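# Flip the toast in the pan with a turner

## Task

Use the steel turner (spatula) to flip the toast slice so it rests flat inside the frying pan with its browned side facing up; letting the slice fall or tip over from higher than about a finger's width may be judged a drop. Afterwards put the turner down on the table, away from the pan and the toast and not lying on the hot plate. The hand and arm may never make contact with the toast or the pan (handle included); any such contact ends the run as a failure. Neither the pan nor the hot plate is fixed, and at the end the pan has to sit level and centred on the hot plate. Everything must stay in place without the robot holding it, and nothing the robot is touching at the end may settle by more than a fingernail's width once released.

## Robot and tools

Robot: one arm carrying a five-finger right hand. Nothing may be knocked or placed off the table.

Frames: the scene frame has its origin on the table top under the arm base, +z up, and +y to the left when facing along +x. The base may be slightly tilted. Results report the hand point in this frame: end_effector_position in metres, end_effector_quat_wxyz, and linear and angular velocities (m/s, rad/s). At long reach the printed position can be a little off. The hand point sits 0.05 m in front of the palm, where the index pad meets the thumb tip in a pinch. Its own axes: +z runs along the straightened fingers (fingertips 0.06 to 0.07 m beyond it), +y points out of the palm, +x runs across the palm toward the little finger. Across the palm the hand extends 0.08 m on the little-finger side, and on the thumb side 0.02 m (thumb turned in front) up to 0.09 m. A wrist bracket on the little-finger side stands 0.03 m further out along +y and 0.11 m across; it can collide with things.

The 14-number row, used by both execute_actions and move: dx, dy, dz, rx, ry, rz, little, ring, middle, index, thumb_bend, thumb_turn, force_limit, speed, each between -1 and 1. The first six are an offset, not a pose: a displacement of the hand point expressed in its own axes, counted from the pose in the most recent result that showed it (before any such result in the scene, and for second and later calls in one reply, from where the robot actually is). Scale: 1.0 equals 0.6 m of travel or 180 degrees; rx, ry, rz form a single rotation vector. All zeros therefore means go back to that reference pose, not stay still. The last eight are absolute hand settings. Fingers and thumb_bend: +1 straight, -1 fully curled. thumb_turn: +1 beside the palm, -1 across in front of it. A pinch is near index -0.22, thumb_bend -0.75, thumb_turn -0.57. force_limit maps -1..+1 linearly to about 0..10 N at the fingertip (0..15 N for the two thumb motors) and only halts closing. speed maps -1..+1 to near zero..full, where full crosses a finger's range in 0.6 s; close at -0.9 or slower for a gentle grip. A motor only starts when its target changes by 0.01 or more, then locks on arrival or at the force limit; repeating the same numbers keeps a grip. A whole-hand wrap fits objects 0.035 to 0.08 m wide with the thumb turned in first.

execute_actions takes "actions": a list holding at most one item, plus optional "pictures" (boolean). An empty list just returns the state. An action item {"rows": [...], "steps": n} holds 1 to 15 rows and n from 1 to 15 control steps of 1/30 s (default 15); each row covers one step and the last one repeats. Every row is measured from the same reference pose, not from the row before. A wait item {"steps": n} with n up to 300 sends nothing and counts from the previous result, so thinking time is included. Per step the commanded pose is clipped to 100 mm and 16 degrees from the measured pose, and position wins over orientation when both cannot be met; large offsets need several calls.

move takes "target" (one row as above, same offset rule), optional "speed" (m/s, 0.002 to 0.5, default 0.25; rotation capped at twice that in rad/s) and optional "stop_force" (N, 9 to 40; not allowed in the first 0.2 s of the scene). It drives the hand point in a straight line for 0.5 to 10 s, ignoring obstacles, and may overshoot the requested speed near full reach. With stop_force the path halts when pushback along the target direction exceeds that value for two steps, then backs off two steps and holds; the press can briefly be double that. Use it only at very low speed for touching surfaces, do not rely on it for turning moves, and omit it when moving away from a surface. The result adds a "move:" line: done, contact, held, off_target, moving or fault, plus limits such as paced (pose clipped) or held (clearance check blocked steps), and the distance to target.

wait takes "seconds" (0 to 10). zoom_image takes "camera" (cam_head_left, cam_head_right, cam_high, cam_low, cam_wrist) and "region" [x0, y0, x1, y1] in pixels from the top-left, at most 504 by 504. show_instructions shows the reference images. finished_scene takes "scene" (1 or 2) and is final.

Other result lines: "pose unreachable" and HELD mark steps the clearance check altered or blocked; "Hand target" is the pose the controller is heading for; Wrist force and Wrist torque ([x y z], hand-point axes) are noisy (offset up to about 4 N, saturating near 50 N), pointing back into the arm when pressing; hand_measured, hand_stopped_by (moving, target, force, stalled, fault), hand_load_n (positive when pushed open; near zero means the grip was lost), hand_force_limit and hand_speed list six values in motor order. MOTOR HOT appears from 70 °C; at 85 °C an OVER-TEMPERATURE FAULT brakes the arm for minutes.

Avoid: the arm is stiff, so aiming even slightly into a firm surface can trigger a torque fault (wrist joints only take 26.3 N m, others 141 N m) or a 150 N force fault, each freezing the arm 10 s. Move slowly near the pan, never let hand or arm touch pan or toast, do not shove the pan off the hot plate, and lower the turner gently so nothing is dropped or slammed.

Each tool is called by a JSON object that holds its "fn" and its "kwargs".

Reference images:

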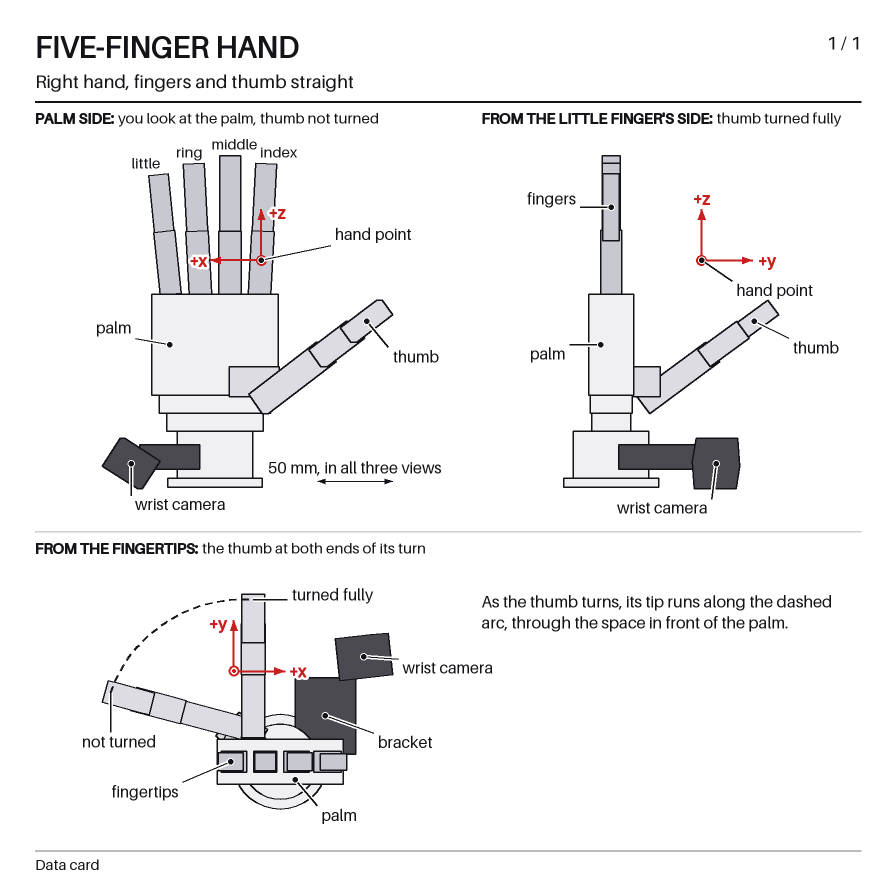

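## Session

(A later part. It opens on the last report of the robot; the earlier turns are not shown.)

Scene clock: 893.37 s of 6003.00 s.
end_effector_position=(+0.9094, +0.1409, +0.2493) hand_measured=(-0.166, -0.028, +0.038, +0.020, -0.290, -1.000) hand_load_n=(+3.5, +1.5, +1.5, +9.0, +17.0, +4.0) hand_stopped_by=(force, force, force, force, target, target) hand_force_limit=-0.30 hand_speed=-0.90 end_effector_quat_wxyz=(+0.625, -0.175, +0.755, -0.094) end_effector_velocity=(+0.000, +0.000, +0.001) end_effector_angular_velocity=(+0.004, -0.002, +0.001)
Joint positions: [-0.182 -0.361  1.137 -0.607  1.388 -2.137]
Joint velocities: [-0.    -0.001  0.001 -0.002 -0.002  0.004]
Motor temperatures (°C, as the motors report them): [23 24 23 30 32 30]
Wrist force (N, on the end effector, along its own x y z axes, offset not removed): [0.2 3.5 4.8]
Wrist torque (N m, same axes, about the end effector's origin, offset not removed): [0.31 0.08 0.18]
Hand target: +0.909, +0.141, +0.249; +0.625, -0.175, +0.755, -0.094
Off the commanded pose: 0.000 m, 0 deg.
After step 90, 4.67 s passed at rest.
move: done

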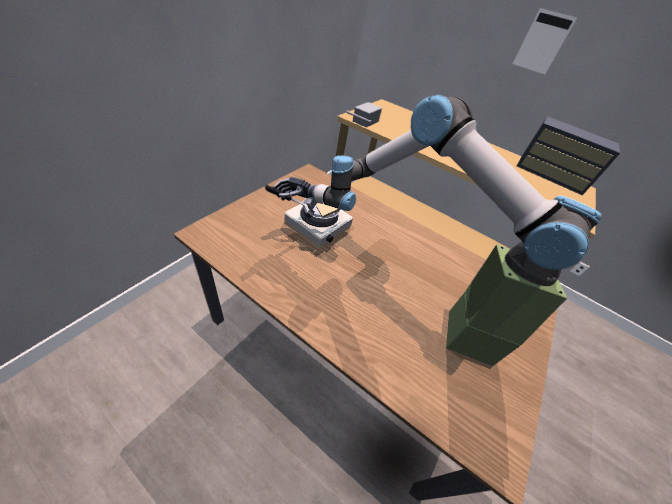

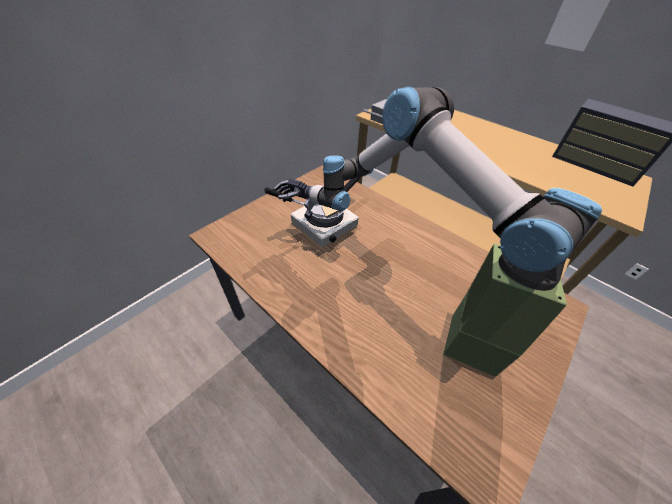

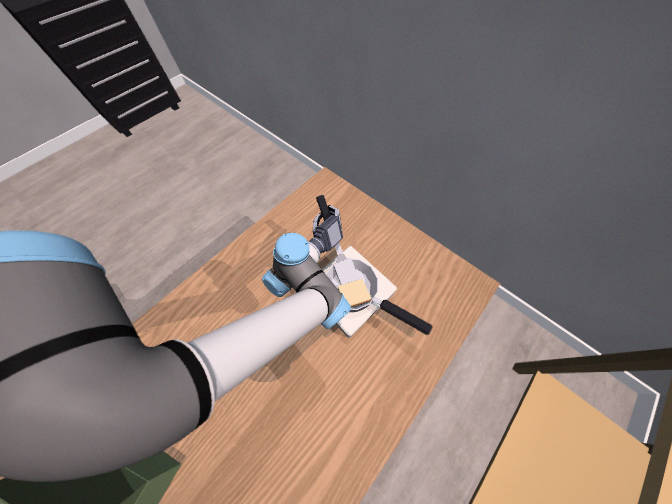

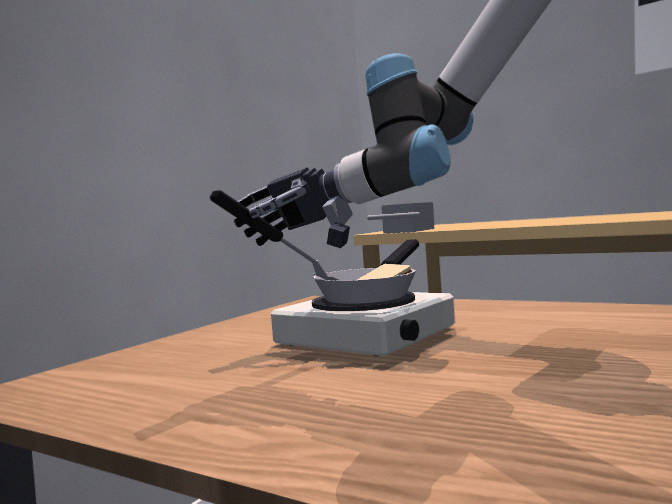

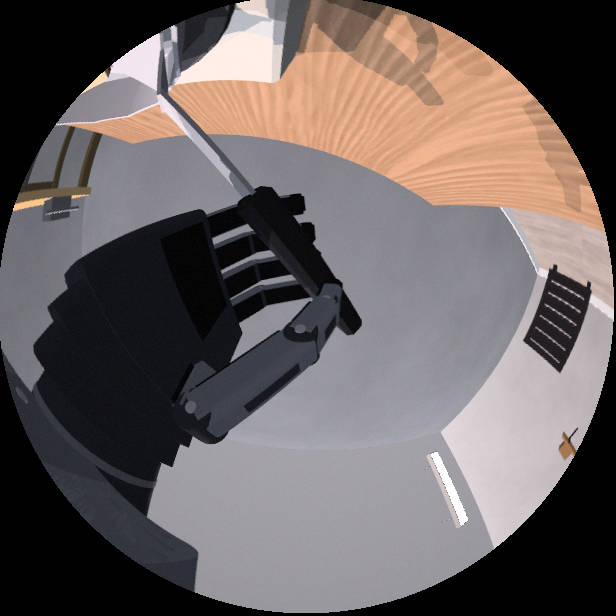

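{"fn": "move", "kwargs": {"target": [-0.0131,0.0074,0.0047,0,0,0,-0.35,-0.38,-0.35,-0.3,-0.3,-1,-0.3,-0.9], "speed": 0.006}}

{"fn": "zoom_image", "kwargs": {"camera": "cam_low", "region": [280,200,430,320]}}

{"fn": "zoom_image", "kwargs": {"camera": "cam_high", "region": [310,230,400,320]}}

Scene clock: 902.77 s of 6003.00 s.
end_effector_position=(+0.9127, +0.1481, +0.2542) hand_measured=(-0.166, -0.028, +0.038, +0.020, -0.290, -1.000) hand_load_n=(+4.0, +1.5, +1.5, +9.0, +17.0, +4.0) hand_stopped_by=(force, force, force, force, target, target) hand_force_limit=-0.30 hand_speed=-0.90 end_effector_quat_wxyz=(+0.625, -0.175, +0.755, -0.094) end_effector_velocity=(+0.000, +0.002, +0.001) end_effector_angular_velocity=(+0.000, +0.000, +0.001)
Joint positions: [-0.17  -0.361  1.124 -0.594  1.4   -2.135]
Joint velocities: [ 0.002  0.    -0.002  0.002  0.001  0.   ]
Motor temperatures (°C, as the motors report them): [23 24 23 30 32 30]
Wrist force (N, on the end effector, along its own x y z axes, offset not removed): [1.4 0.8 3.6]
Wrist torque (N m, same axes, about the end effector's origin, offset not removed): [-0.11 -0.16 0.14]
Hand target: +0.913, +0.148, +0.254; +0.625, -0.175, +0.755, -0.094
Off the commanded pose: 0.000 m, 0 deg.
After step 90, 4.60 s passed at rest.
move: done

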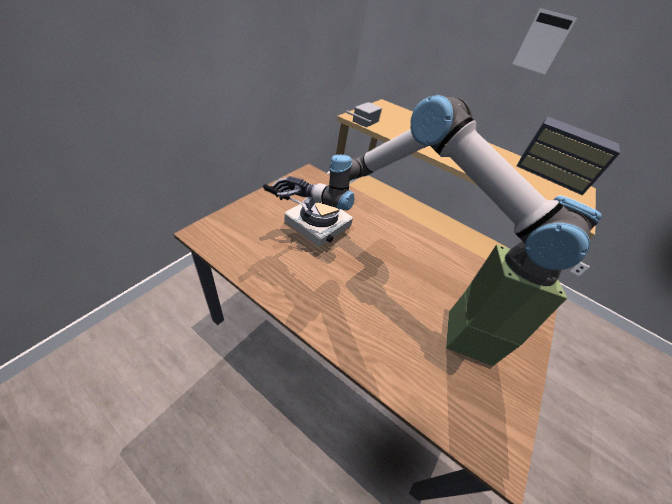

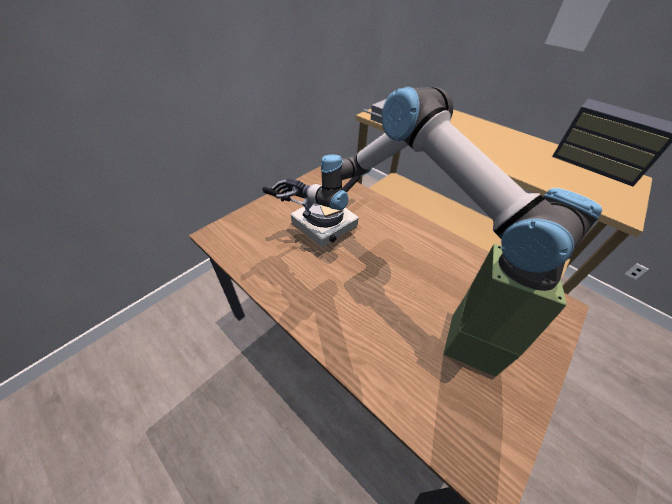

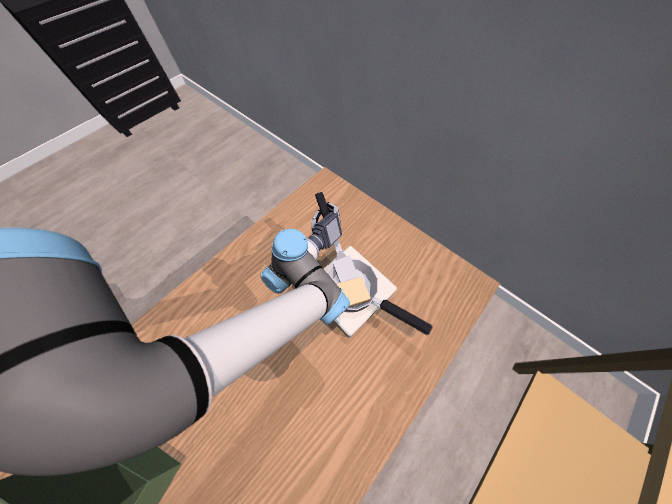

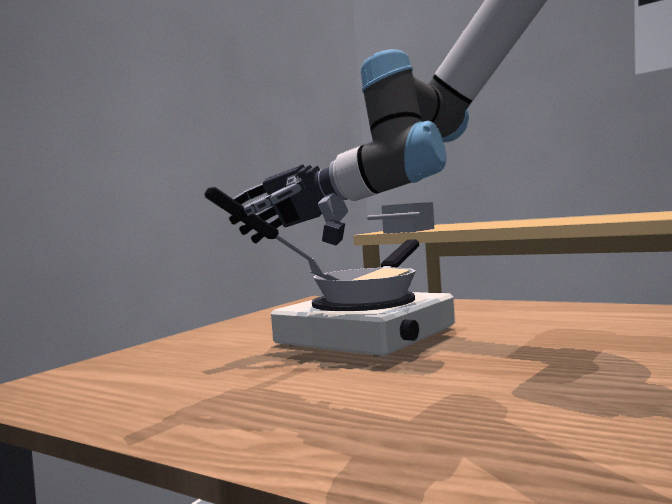

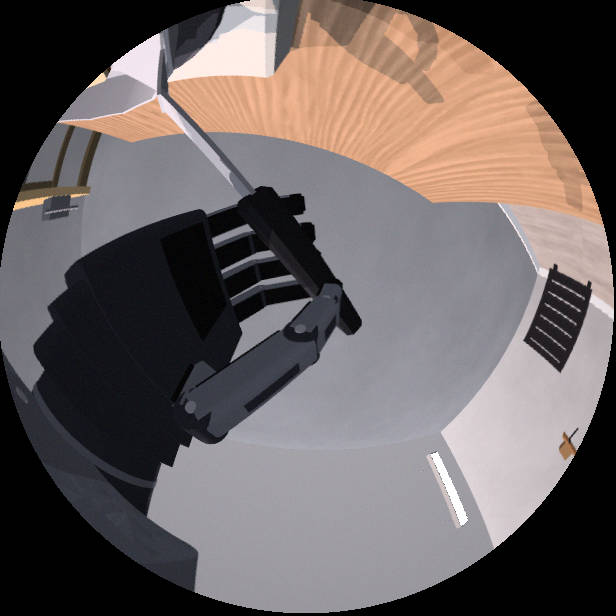

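Region (280, 200, 430, 320) of cam_low's 672x504 image, scaled by 3.360, with more detail than that image has; it fills the top 403 rows of this view, and the rest is white.

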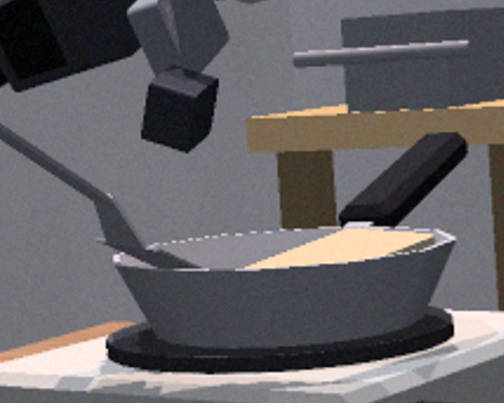

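Region (310, 230, 400, 320) of cam_high's 672x504 image, scaled by 5.600, with more detail than that image has.

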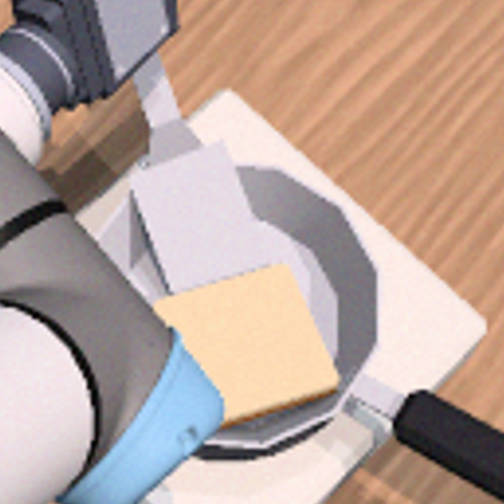

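{"fn": "move", "kwargs": {"target": [-0.0159,0.0094,0.0059,0,0,0,-0.35,-0.38,-0.35,-0.3,-0.3,-1,-0.3,-0.9], "speed": 0.006}}

{"fn": "zoom_image", "kwargs": {"camera": "cam_low", "region": [280,200,430,320]}}

{"fn": "zoom_image", "kwargs": {"camera": "cam_high", "region": [310,230,400,320]}}

Scene clock: 911.53 s of 6003.00 s.
end_effector_position=(+0.9168, +0.1571, +0.2601) hand_measured=(-0.166, -0.028, +0.038, +0.020, -0.290, -1.000) hand_load_n=(+4.0, +1.5, +1.5, +9.0, +17.0, +4.0) hand_stopped_by=(force, force, force, force, target, target) hand_force_limit=-0.30 hand_speed=-0.90 end_effector_quat_wxyz=(+0.625, -0.175, +0.755, -0.094) end_effector_velocity=(+0.000, +0.002, +0.001) end_effector_angular_velocity=(-0.001, -0.000, +0.002)
Joint positions: [-0.154 -0.36   1.106 -0.577  1.415 -2.132]
Joint velocities: [ 0.002  0.    -0.003  0.002  0.001 -0.   ]
Motor temperatures (°C, as the motors report them): [23 24 23 30 32 30]
Wrist force (N, on the end effector, along its own x y z axes, offset not removed): [0.5 -0.1 1.6]
Wrist torque (N m, same axes, about the end effector's origin, offset not removed): [0.02 0.03 0.06]
Hand target: +0.917, +0.157, +0.260; +0.625, -0.175, +0.755, -0.094
Off the commanded pose: 0.000 m, 0 deg.
After step 90, 3.63 s passed at rest.
move: done

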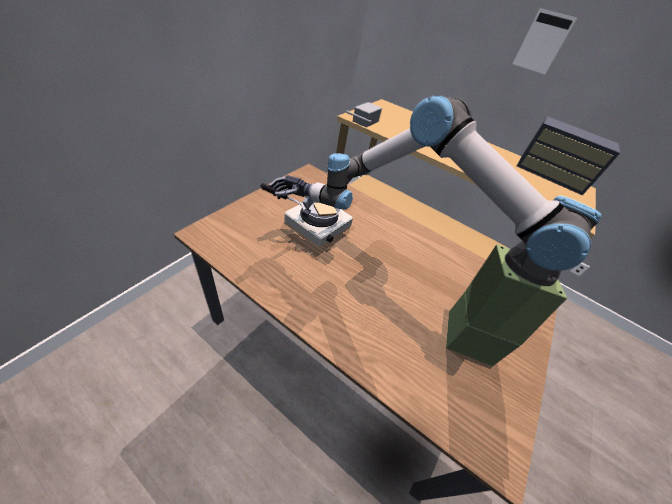

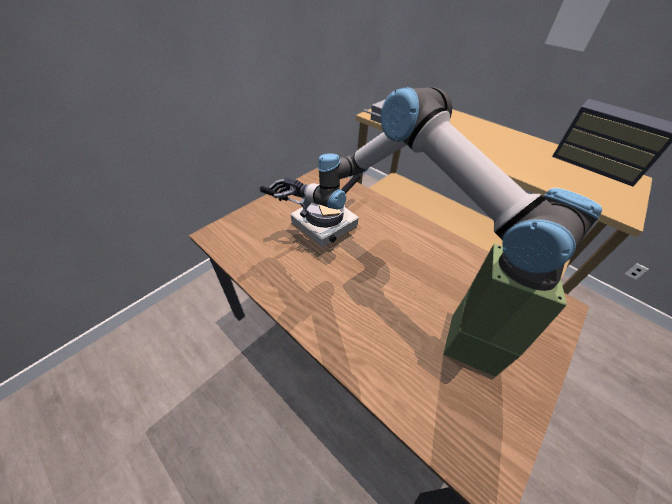

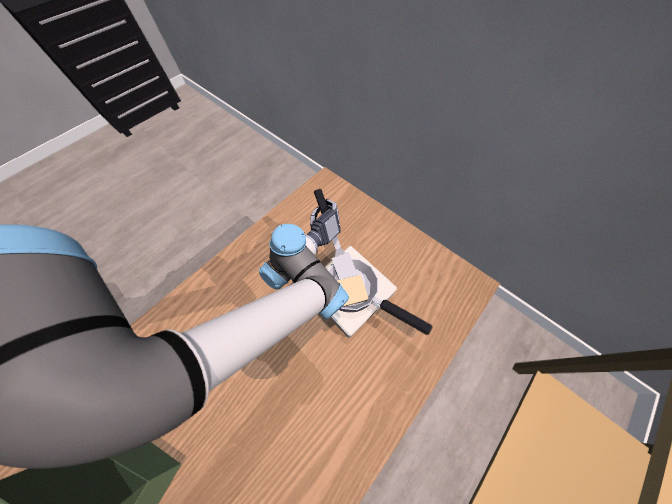

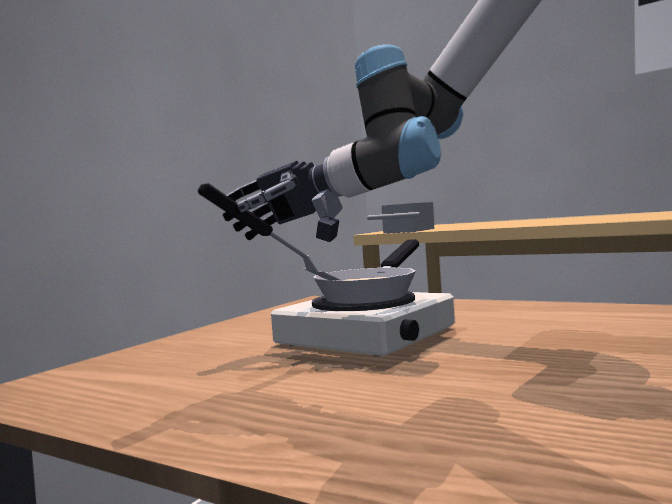

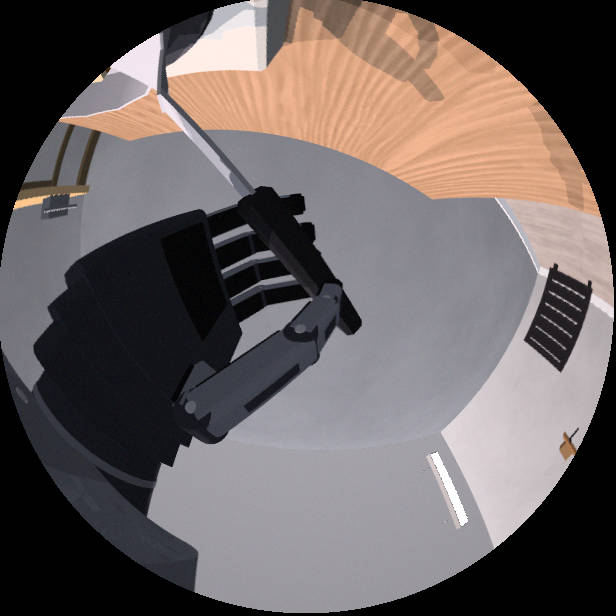

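Region (280, 200, 430, 320) of cam_low's 672x504 image, scaled by 3.360, with more detail than that image has; it fills the top 403 rows of this view, and the rest is white.

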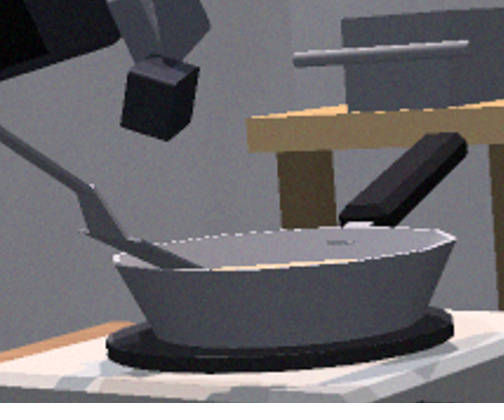

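Region (310, 230, 400, 320) of cam_high's 672x504 image, scaled by 5.600, with more detail than that image has.

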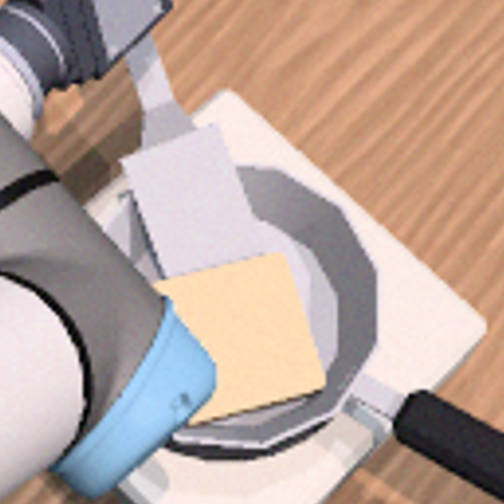

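{"fn": "move", "kwargs": {"target": [-0.0095,0.0041,0.0026,0,0,0,-0.35,-0.38,-0.35,-0.3,-0.3,-1,-0.3,-0.9], "speed": 0.004}}

{"fn": "zoom_image", "kwargs": {"camera": "cam_head_left", "region": [285,175,355,240]}}

{"fn": "zoom_image", "kwargs": {"camera": "cam_high", "region": [310,230,400,320]}}

Scene clock: 922.13 s of 6003.00 s.
end_effector_position=(+0.9188, +0.1616, +0.2640) hand_measured=(-0.166, -0.028, +0.038, +0.020, -0.290, -1.000) hand_load_n=(+4.0, +1.5, +1.5, +9.0, +17.0, +4.0) hand_stopped_by=(force, force, force, force, target, target) hand_force_limit=-0.30 hand_speed=-0.90 end_effector_quat_wxyz=(+0.625, -0.175, +0.755, -0.094) end_effector_velocity=(+0.000, +0.001, +0.001) end_effector_angular_velocity=(-0.000, -0.000, +0.001)
Joint positions: [-0.147 -0.361  1.098 -0.568  1.423 -2.131]
Joint velocities: [ 0.001 -0.    -0.001  0.001  0.     0.   ]
Motor temperatures (°C, as the motors report them): [23 24 23 30 32 30]
Wrist force (N, on the end effector, along its own x y z axes, offset not removed): [0.1 3.3 3.3]
Wrist torque (N m, same axes, about the end effector's origin, offset not removed): [0.16 0.11 0.14]
Hand target: +0.919, +0.162, +0.264; +0.625, -0.175, +0.755, -0.094
Off the commanded pose: 0.000 m, 0 deg.
After step 90, 5.83 s passed at rest.
move: done

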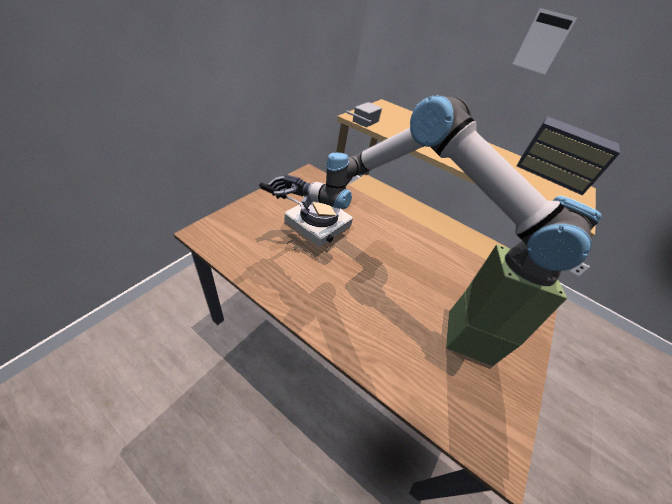

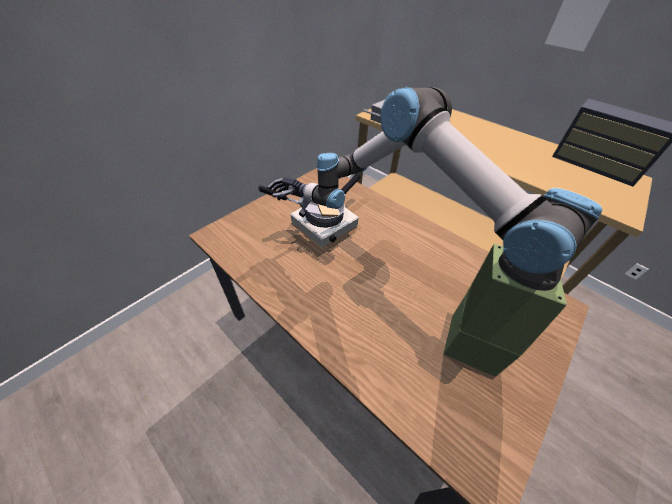

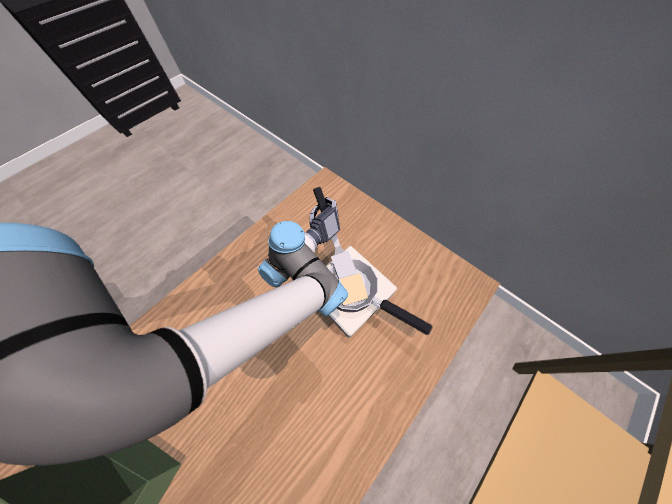

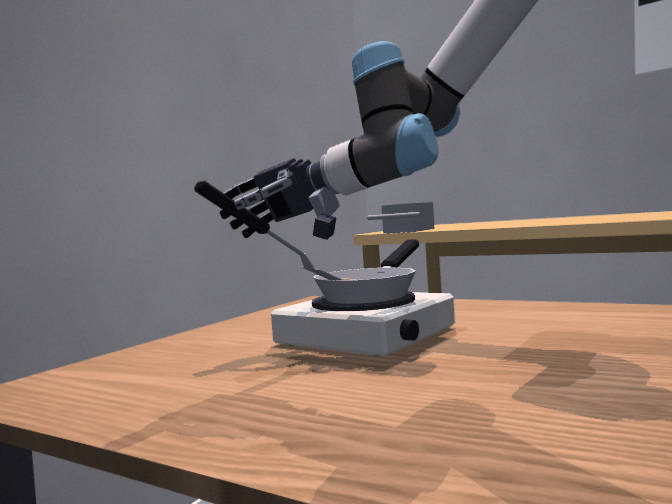

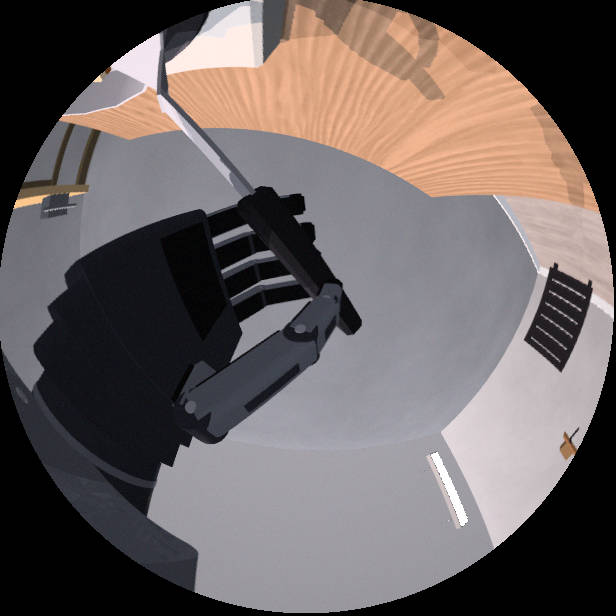

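Region (285, 175, 355, 240) of cam_head_left's 672x504 image, scaled by 7.200, with more detail than that image has; it fills the top 468 rows of this view, and the rest is white.

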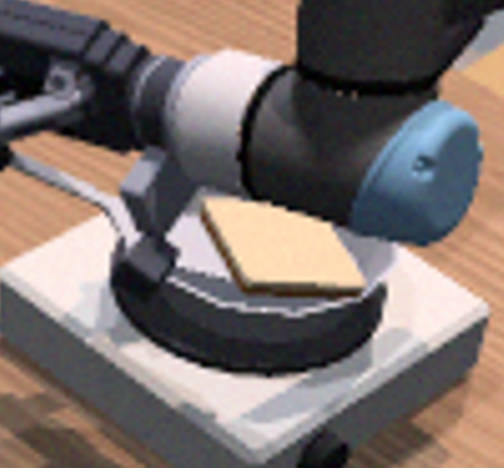

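Region (310, 230, 400, 320) of cam_high's 672x504 image, scaled by 5.600, with more detail than that image has.

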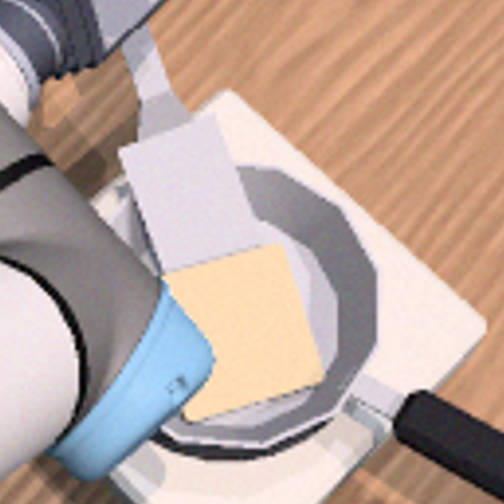

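{"fn": "move", "kwargs": {"target": [0.0094,-0.0354,-0.0213,0,0,0,-0.35,-0.38,-0.35,-0.3,-0.3,-1,-0.3,-0.9], "speed": 0.012}}

{"fn": "zoom_image", "kwargs": {"camera": "cam_low", "region": [280,200,430,320]}}

{"fn": "zoom_image", "kwargs": {"camera": "cam_high", "region": [310,230,400,320]}}

Scene clock: 931.00 s of 6003.00 s.
end_effector_position=(+0.9087, +0.1392, +0.2691) hand_measured=(-0.166, -0.028, +0.038, +0.020, -0.290, -1.000) hand_load_n=(+4.0, +1.5, +1.5, +9.0, +17.0, +4.0) hand_stopped_by=(force, force, force, force, target, target) hand_force_limit=-0.30 hand_speed=-0.90 end_effector_quat_wxyz=(+0.625, -0.175, +0.755, -0.094) end_effector_velocity=(-0.001, -0.003, +0.000) end_effector_angular_velocity=(-0.000, +0.000, -0.001)
Joint positions: [-0.18  -0.399  1.159 -0.591  1.389 -2.137]
Joint velocities: [-0.004 -0.004  0.007 -0.003 -0.003 -0.001]
Motor temperatures (°C, as the motors report them): [23 24 23 30 32 30]
Wrist force (N, on the end effector, along its own x y z axes, offset not removed): [-1.7 1.1 3.0]
Wrist torque (N m, same axes, about the end effector's origin, offset not removed): [-0.14 0.44 -0.06]
Hand target: +0.909, +0.139, +0.269; +0.625, -0.175, +0.755, -0.094
Off the commanded pose: 0.000 m, 0 deg.
After step 90, 3.53 s passed at rest.
move: done

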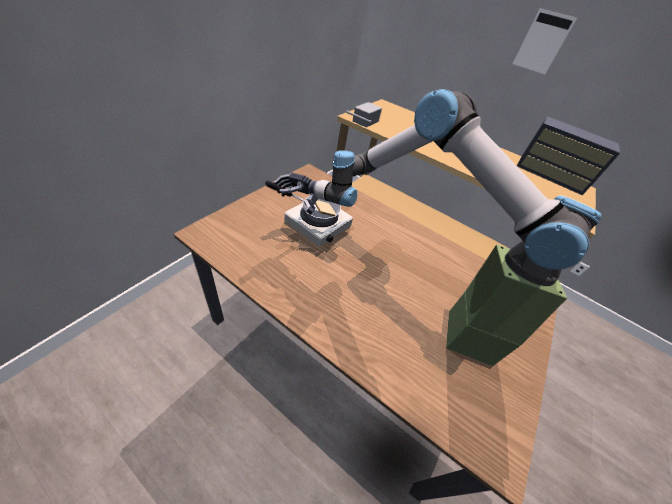

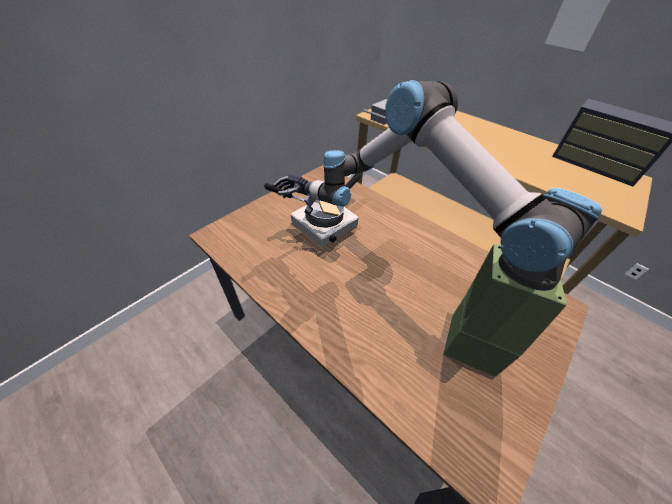

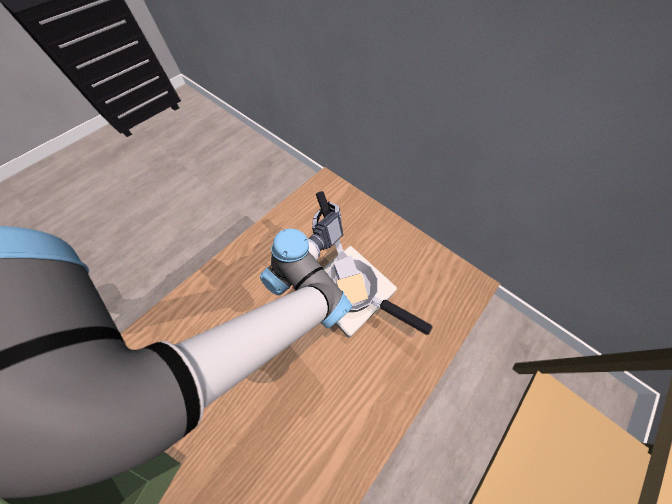

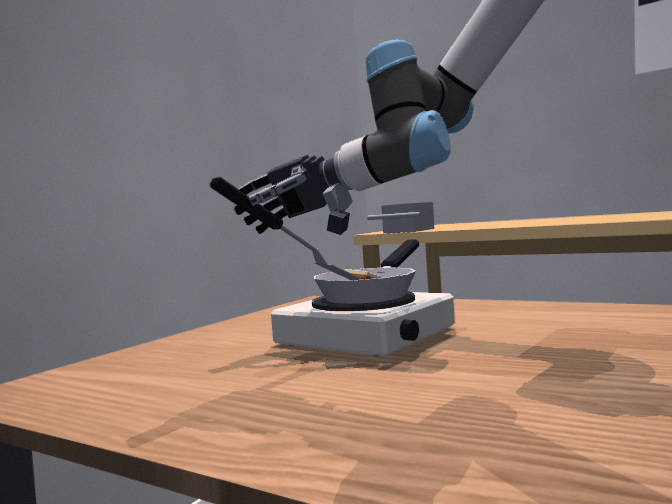

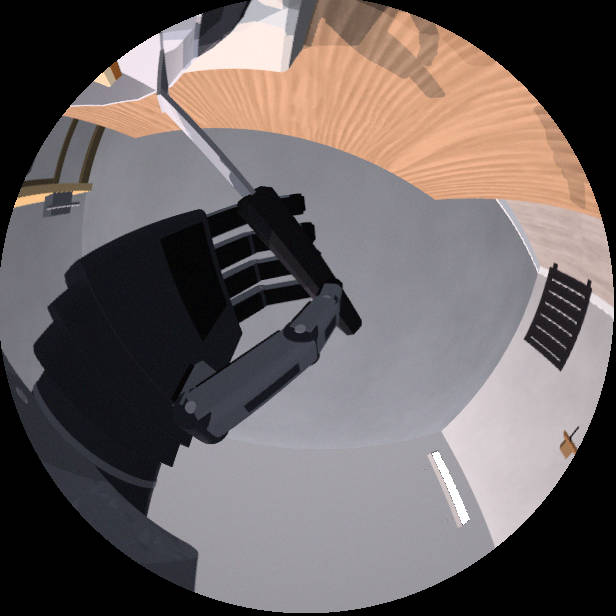

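Region (280, 200, 430, 320) of cam_low's 672x504 image, scaled by 3.360, with more detail than that image has; it fills the top 403 rows of this view, and the rest is white.

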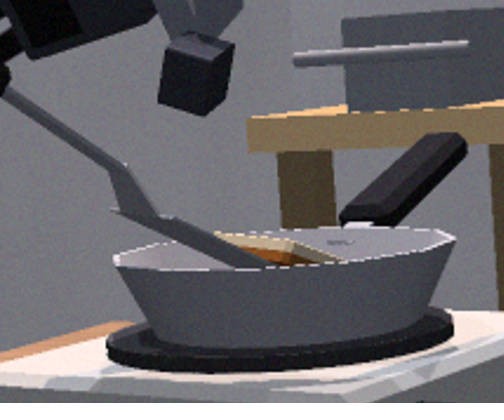

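Region (310, 230, 400, 320) of cam_high's 672x504 image, scaled by 5.600, with more detail than that image has.

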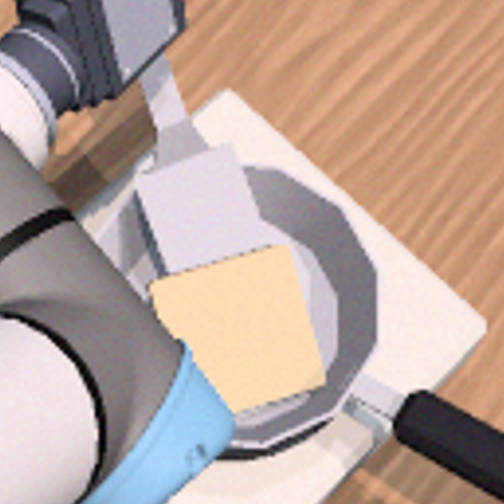

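{"fn": "move", "kwargs": {"target": [-0.0442,-0.0204,-0.0115,0,0,0,-0.35,-0.38,-0.35,-0.3,-0.3,-1,-0.3,-0.9], "speed": 0.012}}

{"fn": "zoom_image", "kwargs": {"camera": "cam_low", "region": [280,200,430,320]}}

{"fn": "zoom_image", "kwargs": {"camera": "cam_high", "region": [310,230,400,320]}}

Scene clock: 939.00 s of 6003.00 s.
end_effector_position=(+0.9079, +0.1376, +0.2987) hand_measured=(-0.166, -0.028, +0.038, +0.020, -0.290, -1.000) hand_load_n=(+4.0, +1.5, +1.5, +9.0, +17.0, +4.0) hand_stopped_by=(force, force, force, force, target, target) hand_force_limit=-0.30 hand_speed=-0.90 end_effector_quat_wxyz=(+0.625, -0.175, +0.755, -0.094) end_effector_velocity=(-0.000, -0.000, +0.003) end_effector_angular_velocity=(+0.001, -0.000, -0.000)
Joint positions: [-0.177 -0.454  1.185 -0.562  1.393 -2.136]
Joint velocities: [ 0.    -0.005  0.002  0.003  0.     0.001]
Motor temperatures (°C, as the motors report them): [23 24 23 30 32 30]
Wrist force (N, on the end effector, along its own x y z axes, offset not removed): [-3.3 1.3 3.3]
Wrist torque (N m, same axes, about the end effector's origin, offset not removed): [0.03 0.72 -0.07]
Hand target: +0.908, +0.138, +0.299; +0.625, -0.175, +0.755, -0.094
Off the commanded pose: 0.000 m, 0 deg.
After step 90, 2.30 s passed at rest.
move: done

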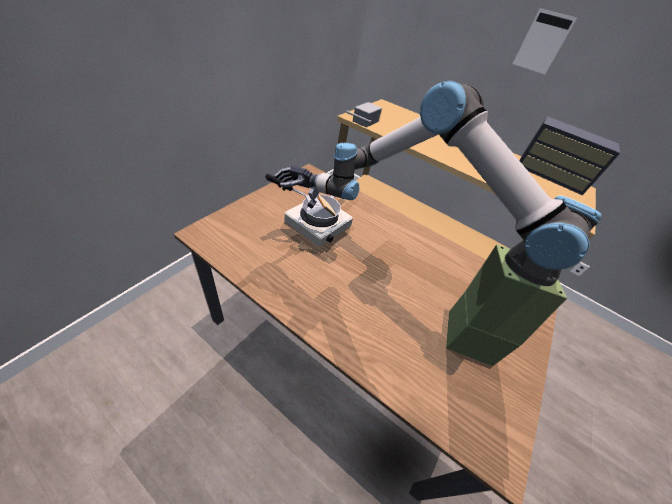

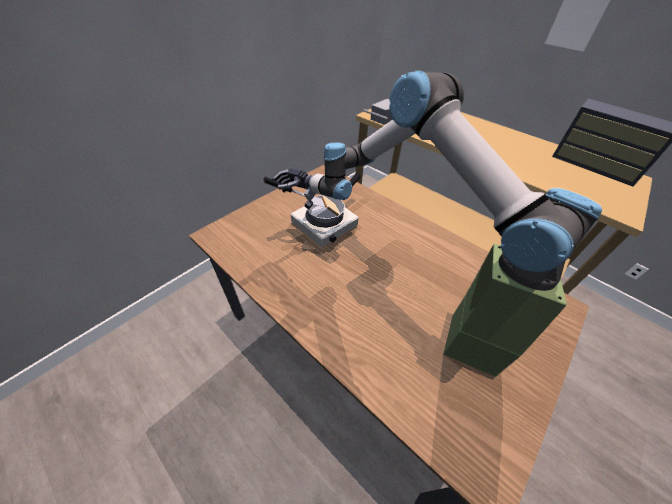

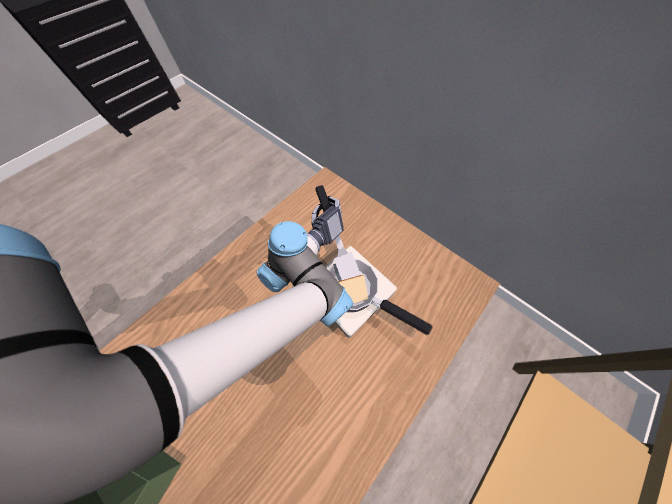

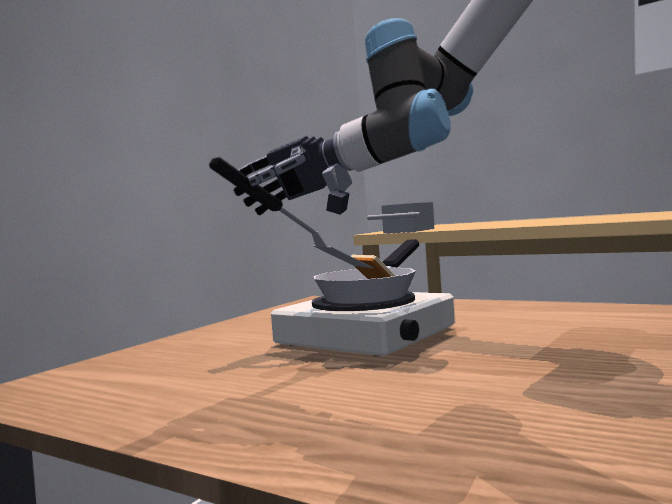

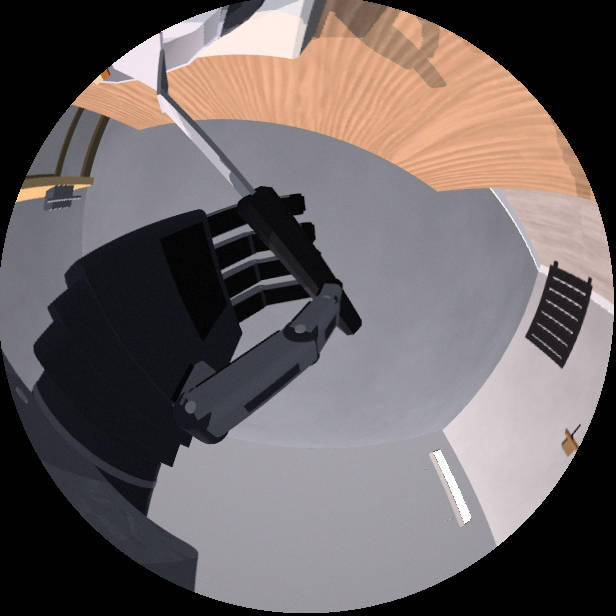

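Region (280, 200, 430, 320) of cam_low's 672x504 image, scaled by 3.360, with more detail than that image has; it fills the top 403 rows of this view, and the rest is white.

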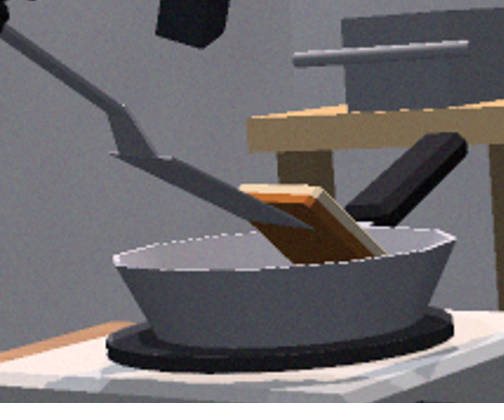

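Region (310, 230, 400, 320) of cam_high's 672x504 image, scaled by 5.600, with more detail than that image has.

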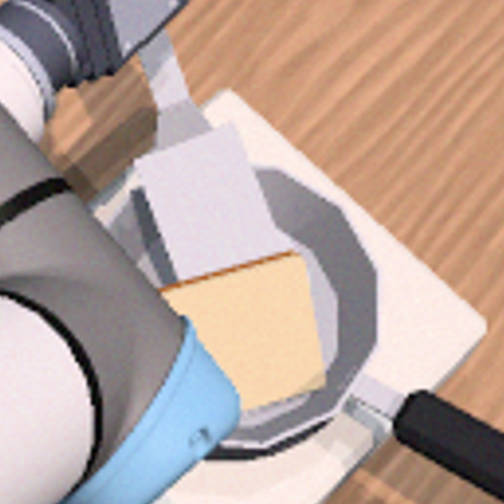

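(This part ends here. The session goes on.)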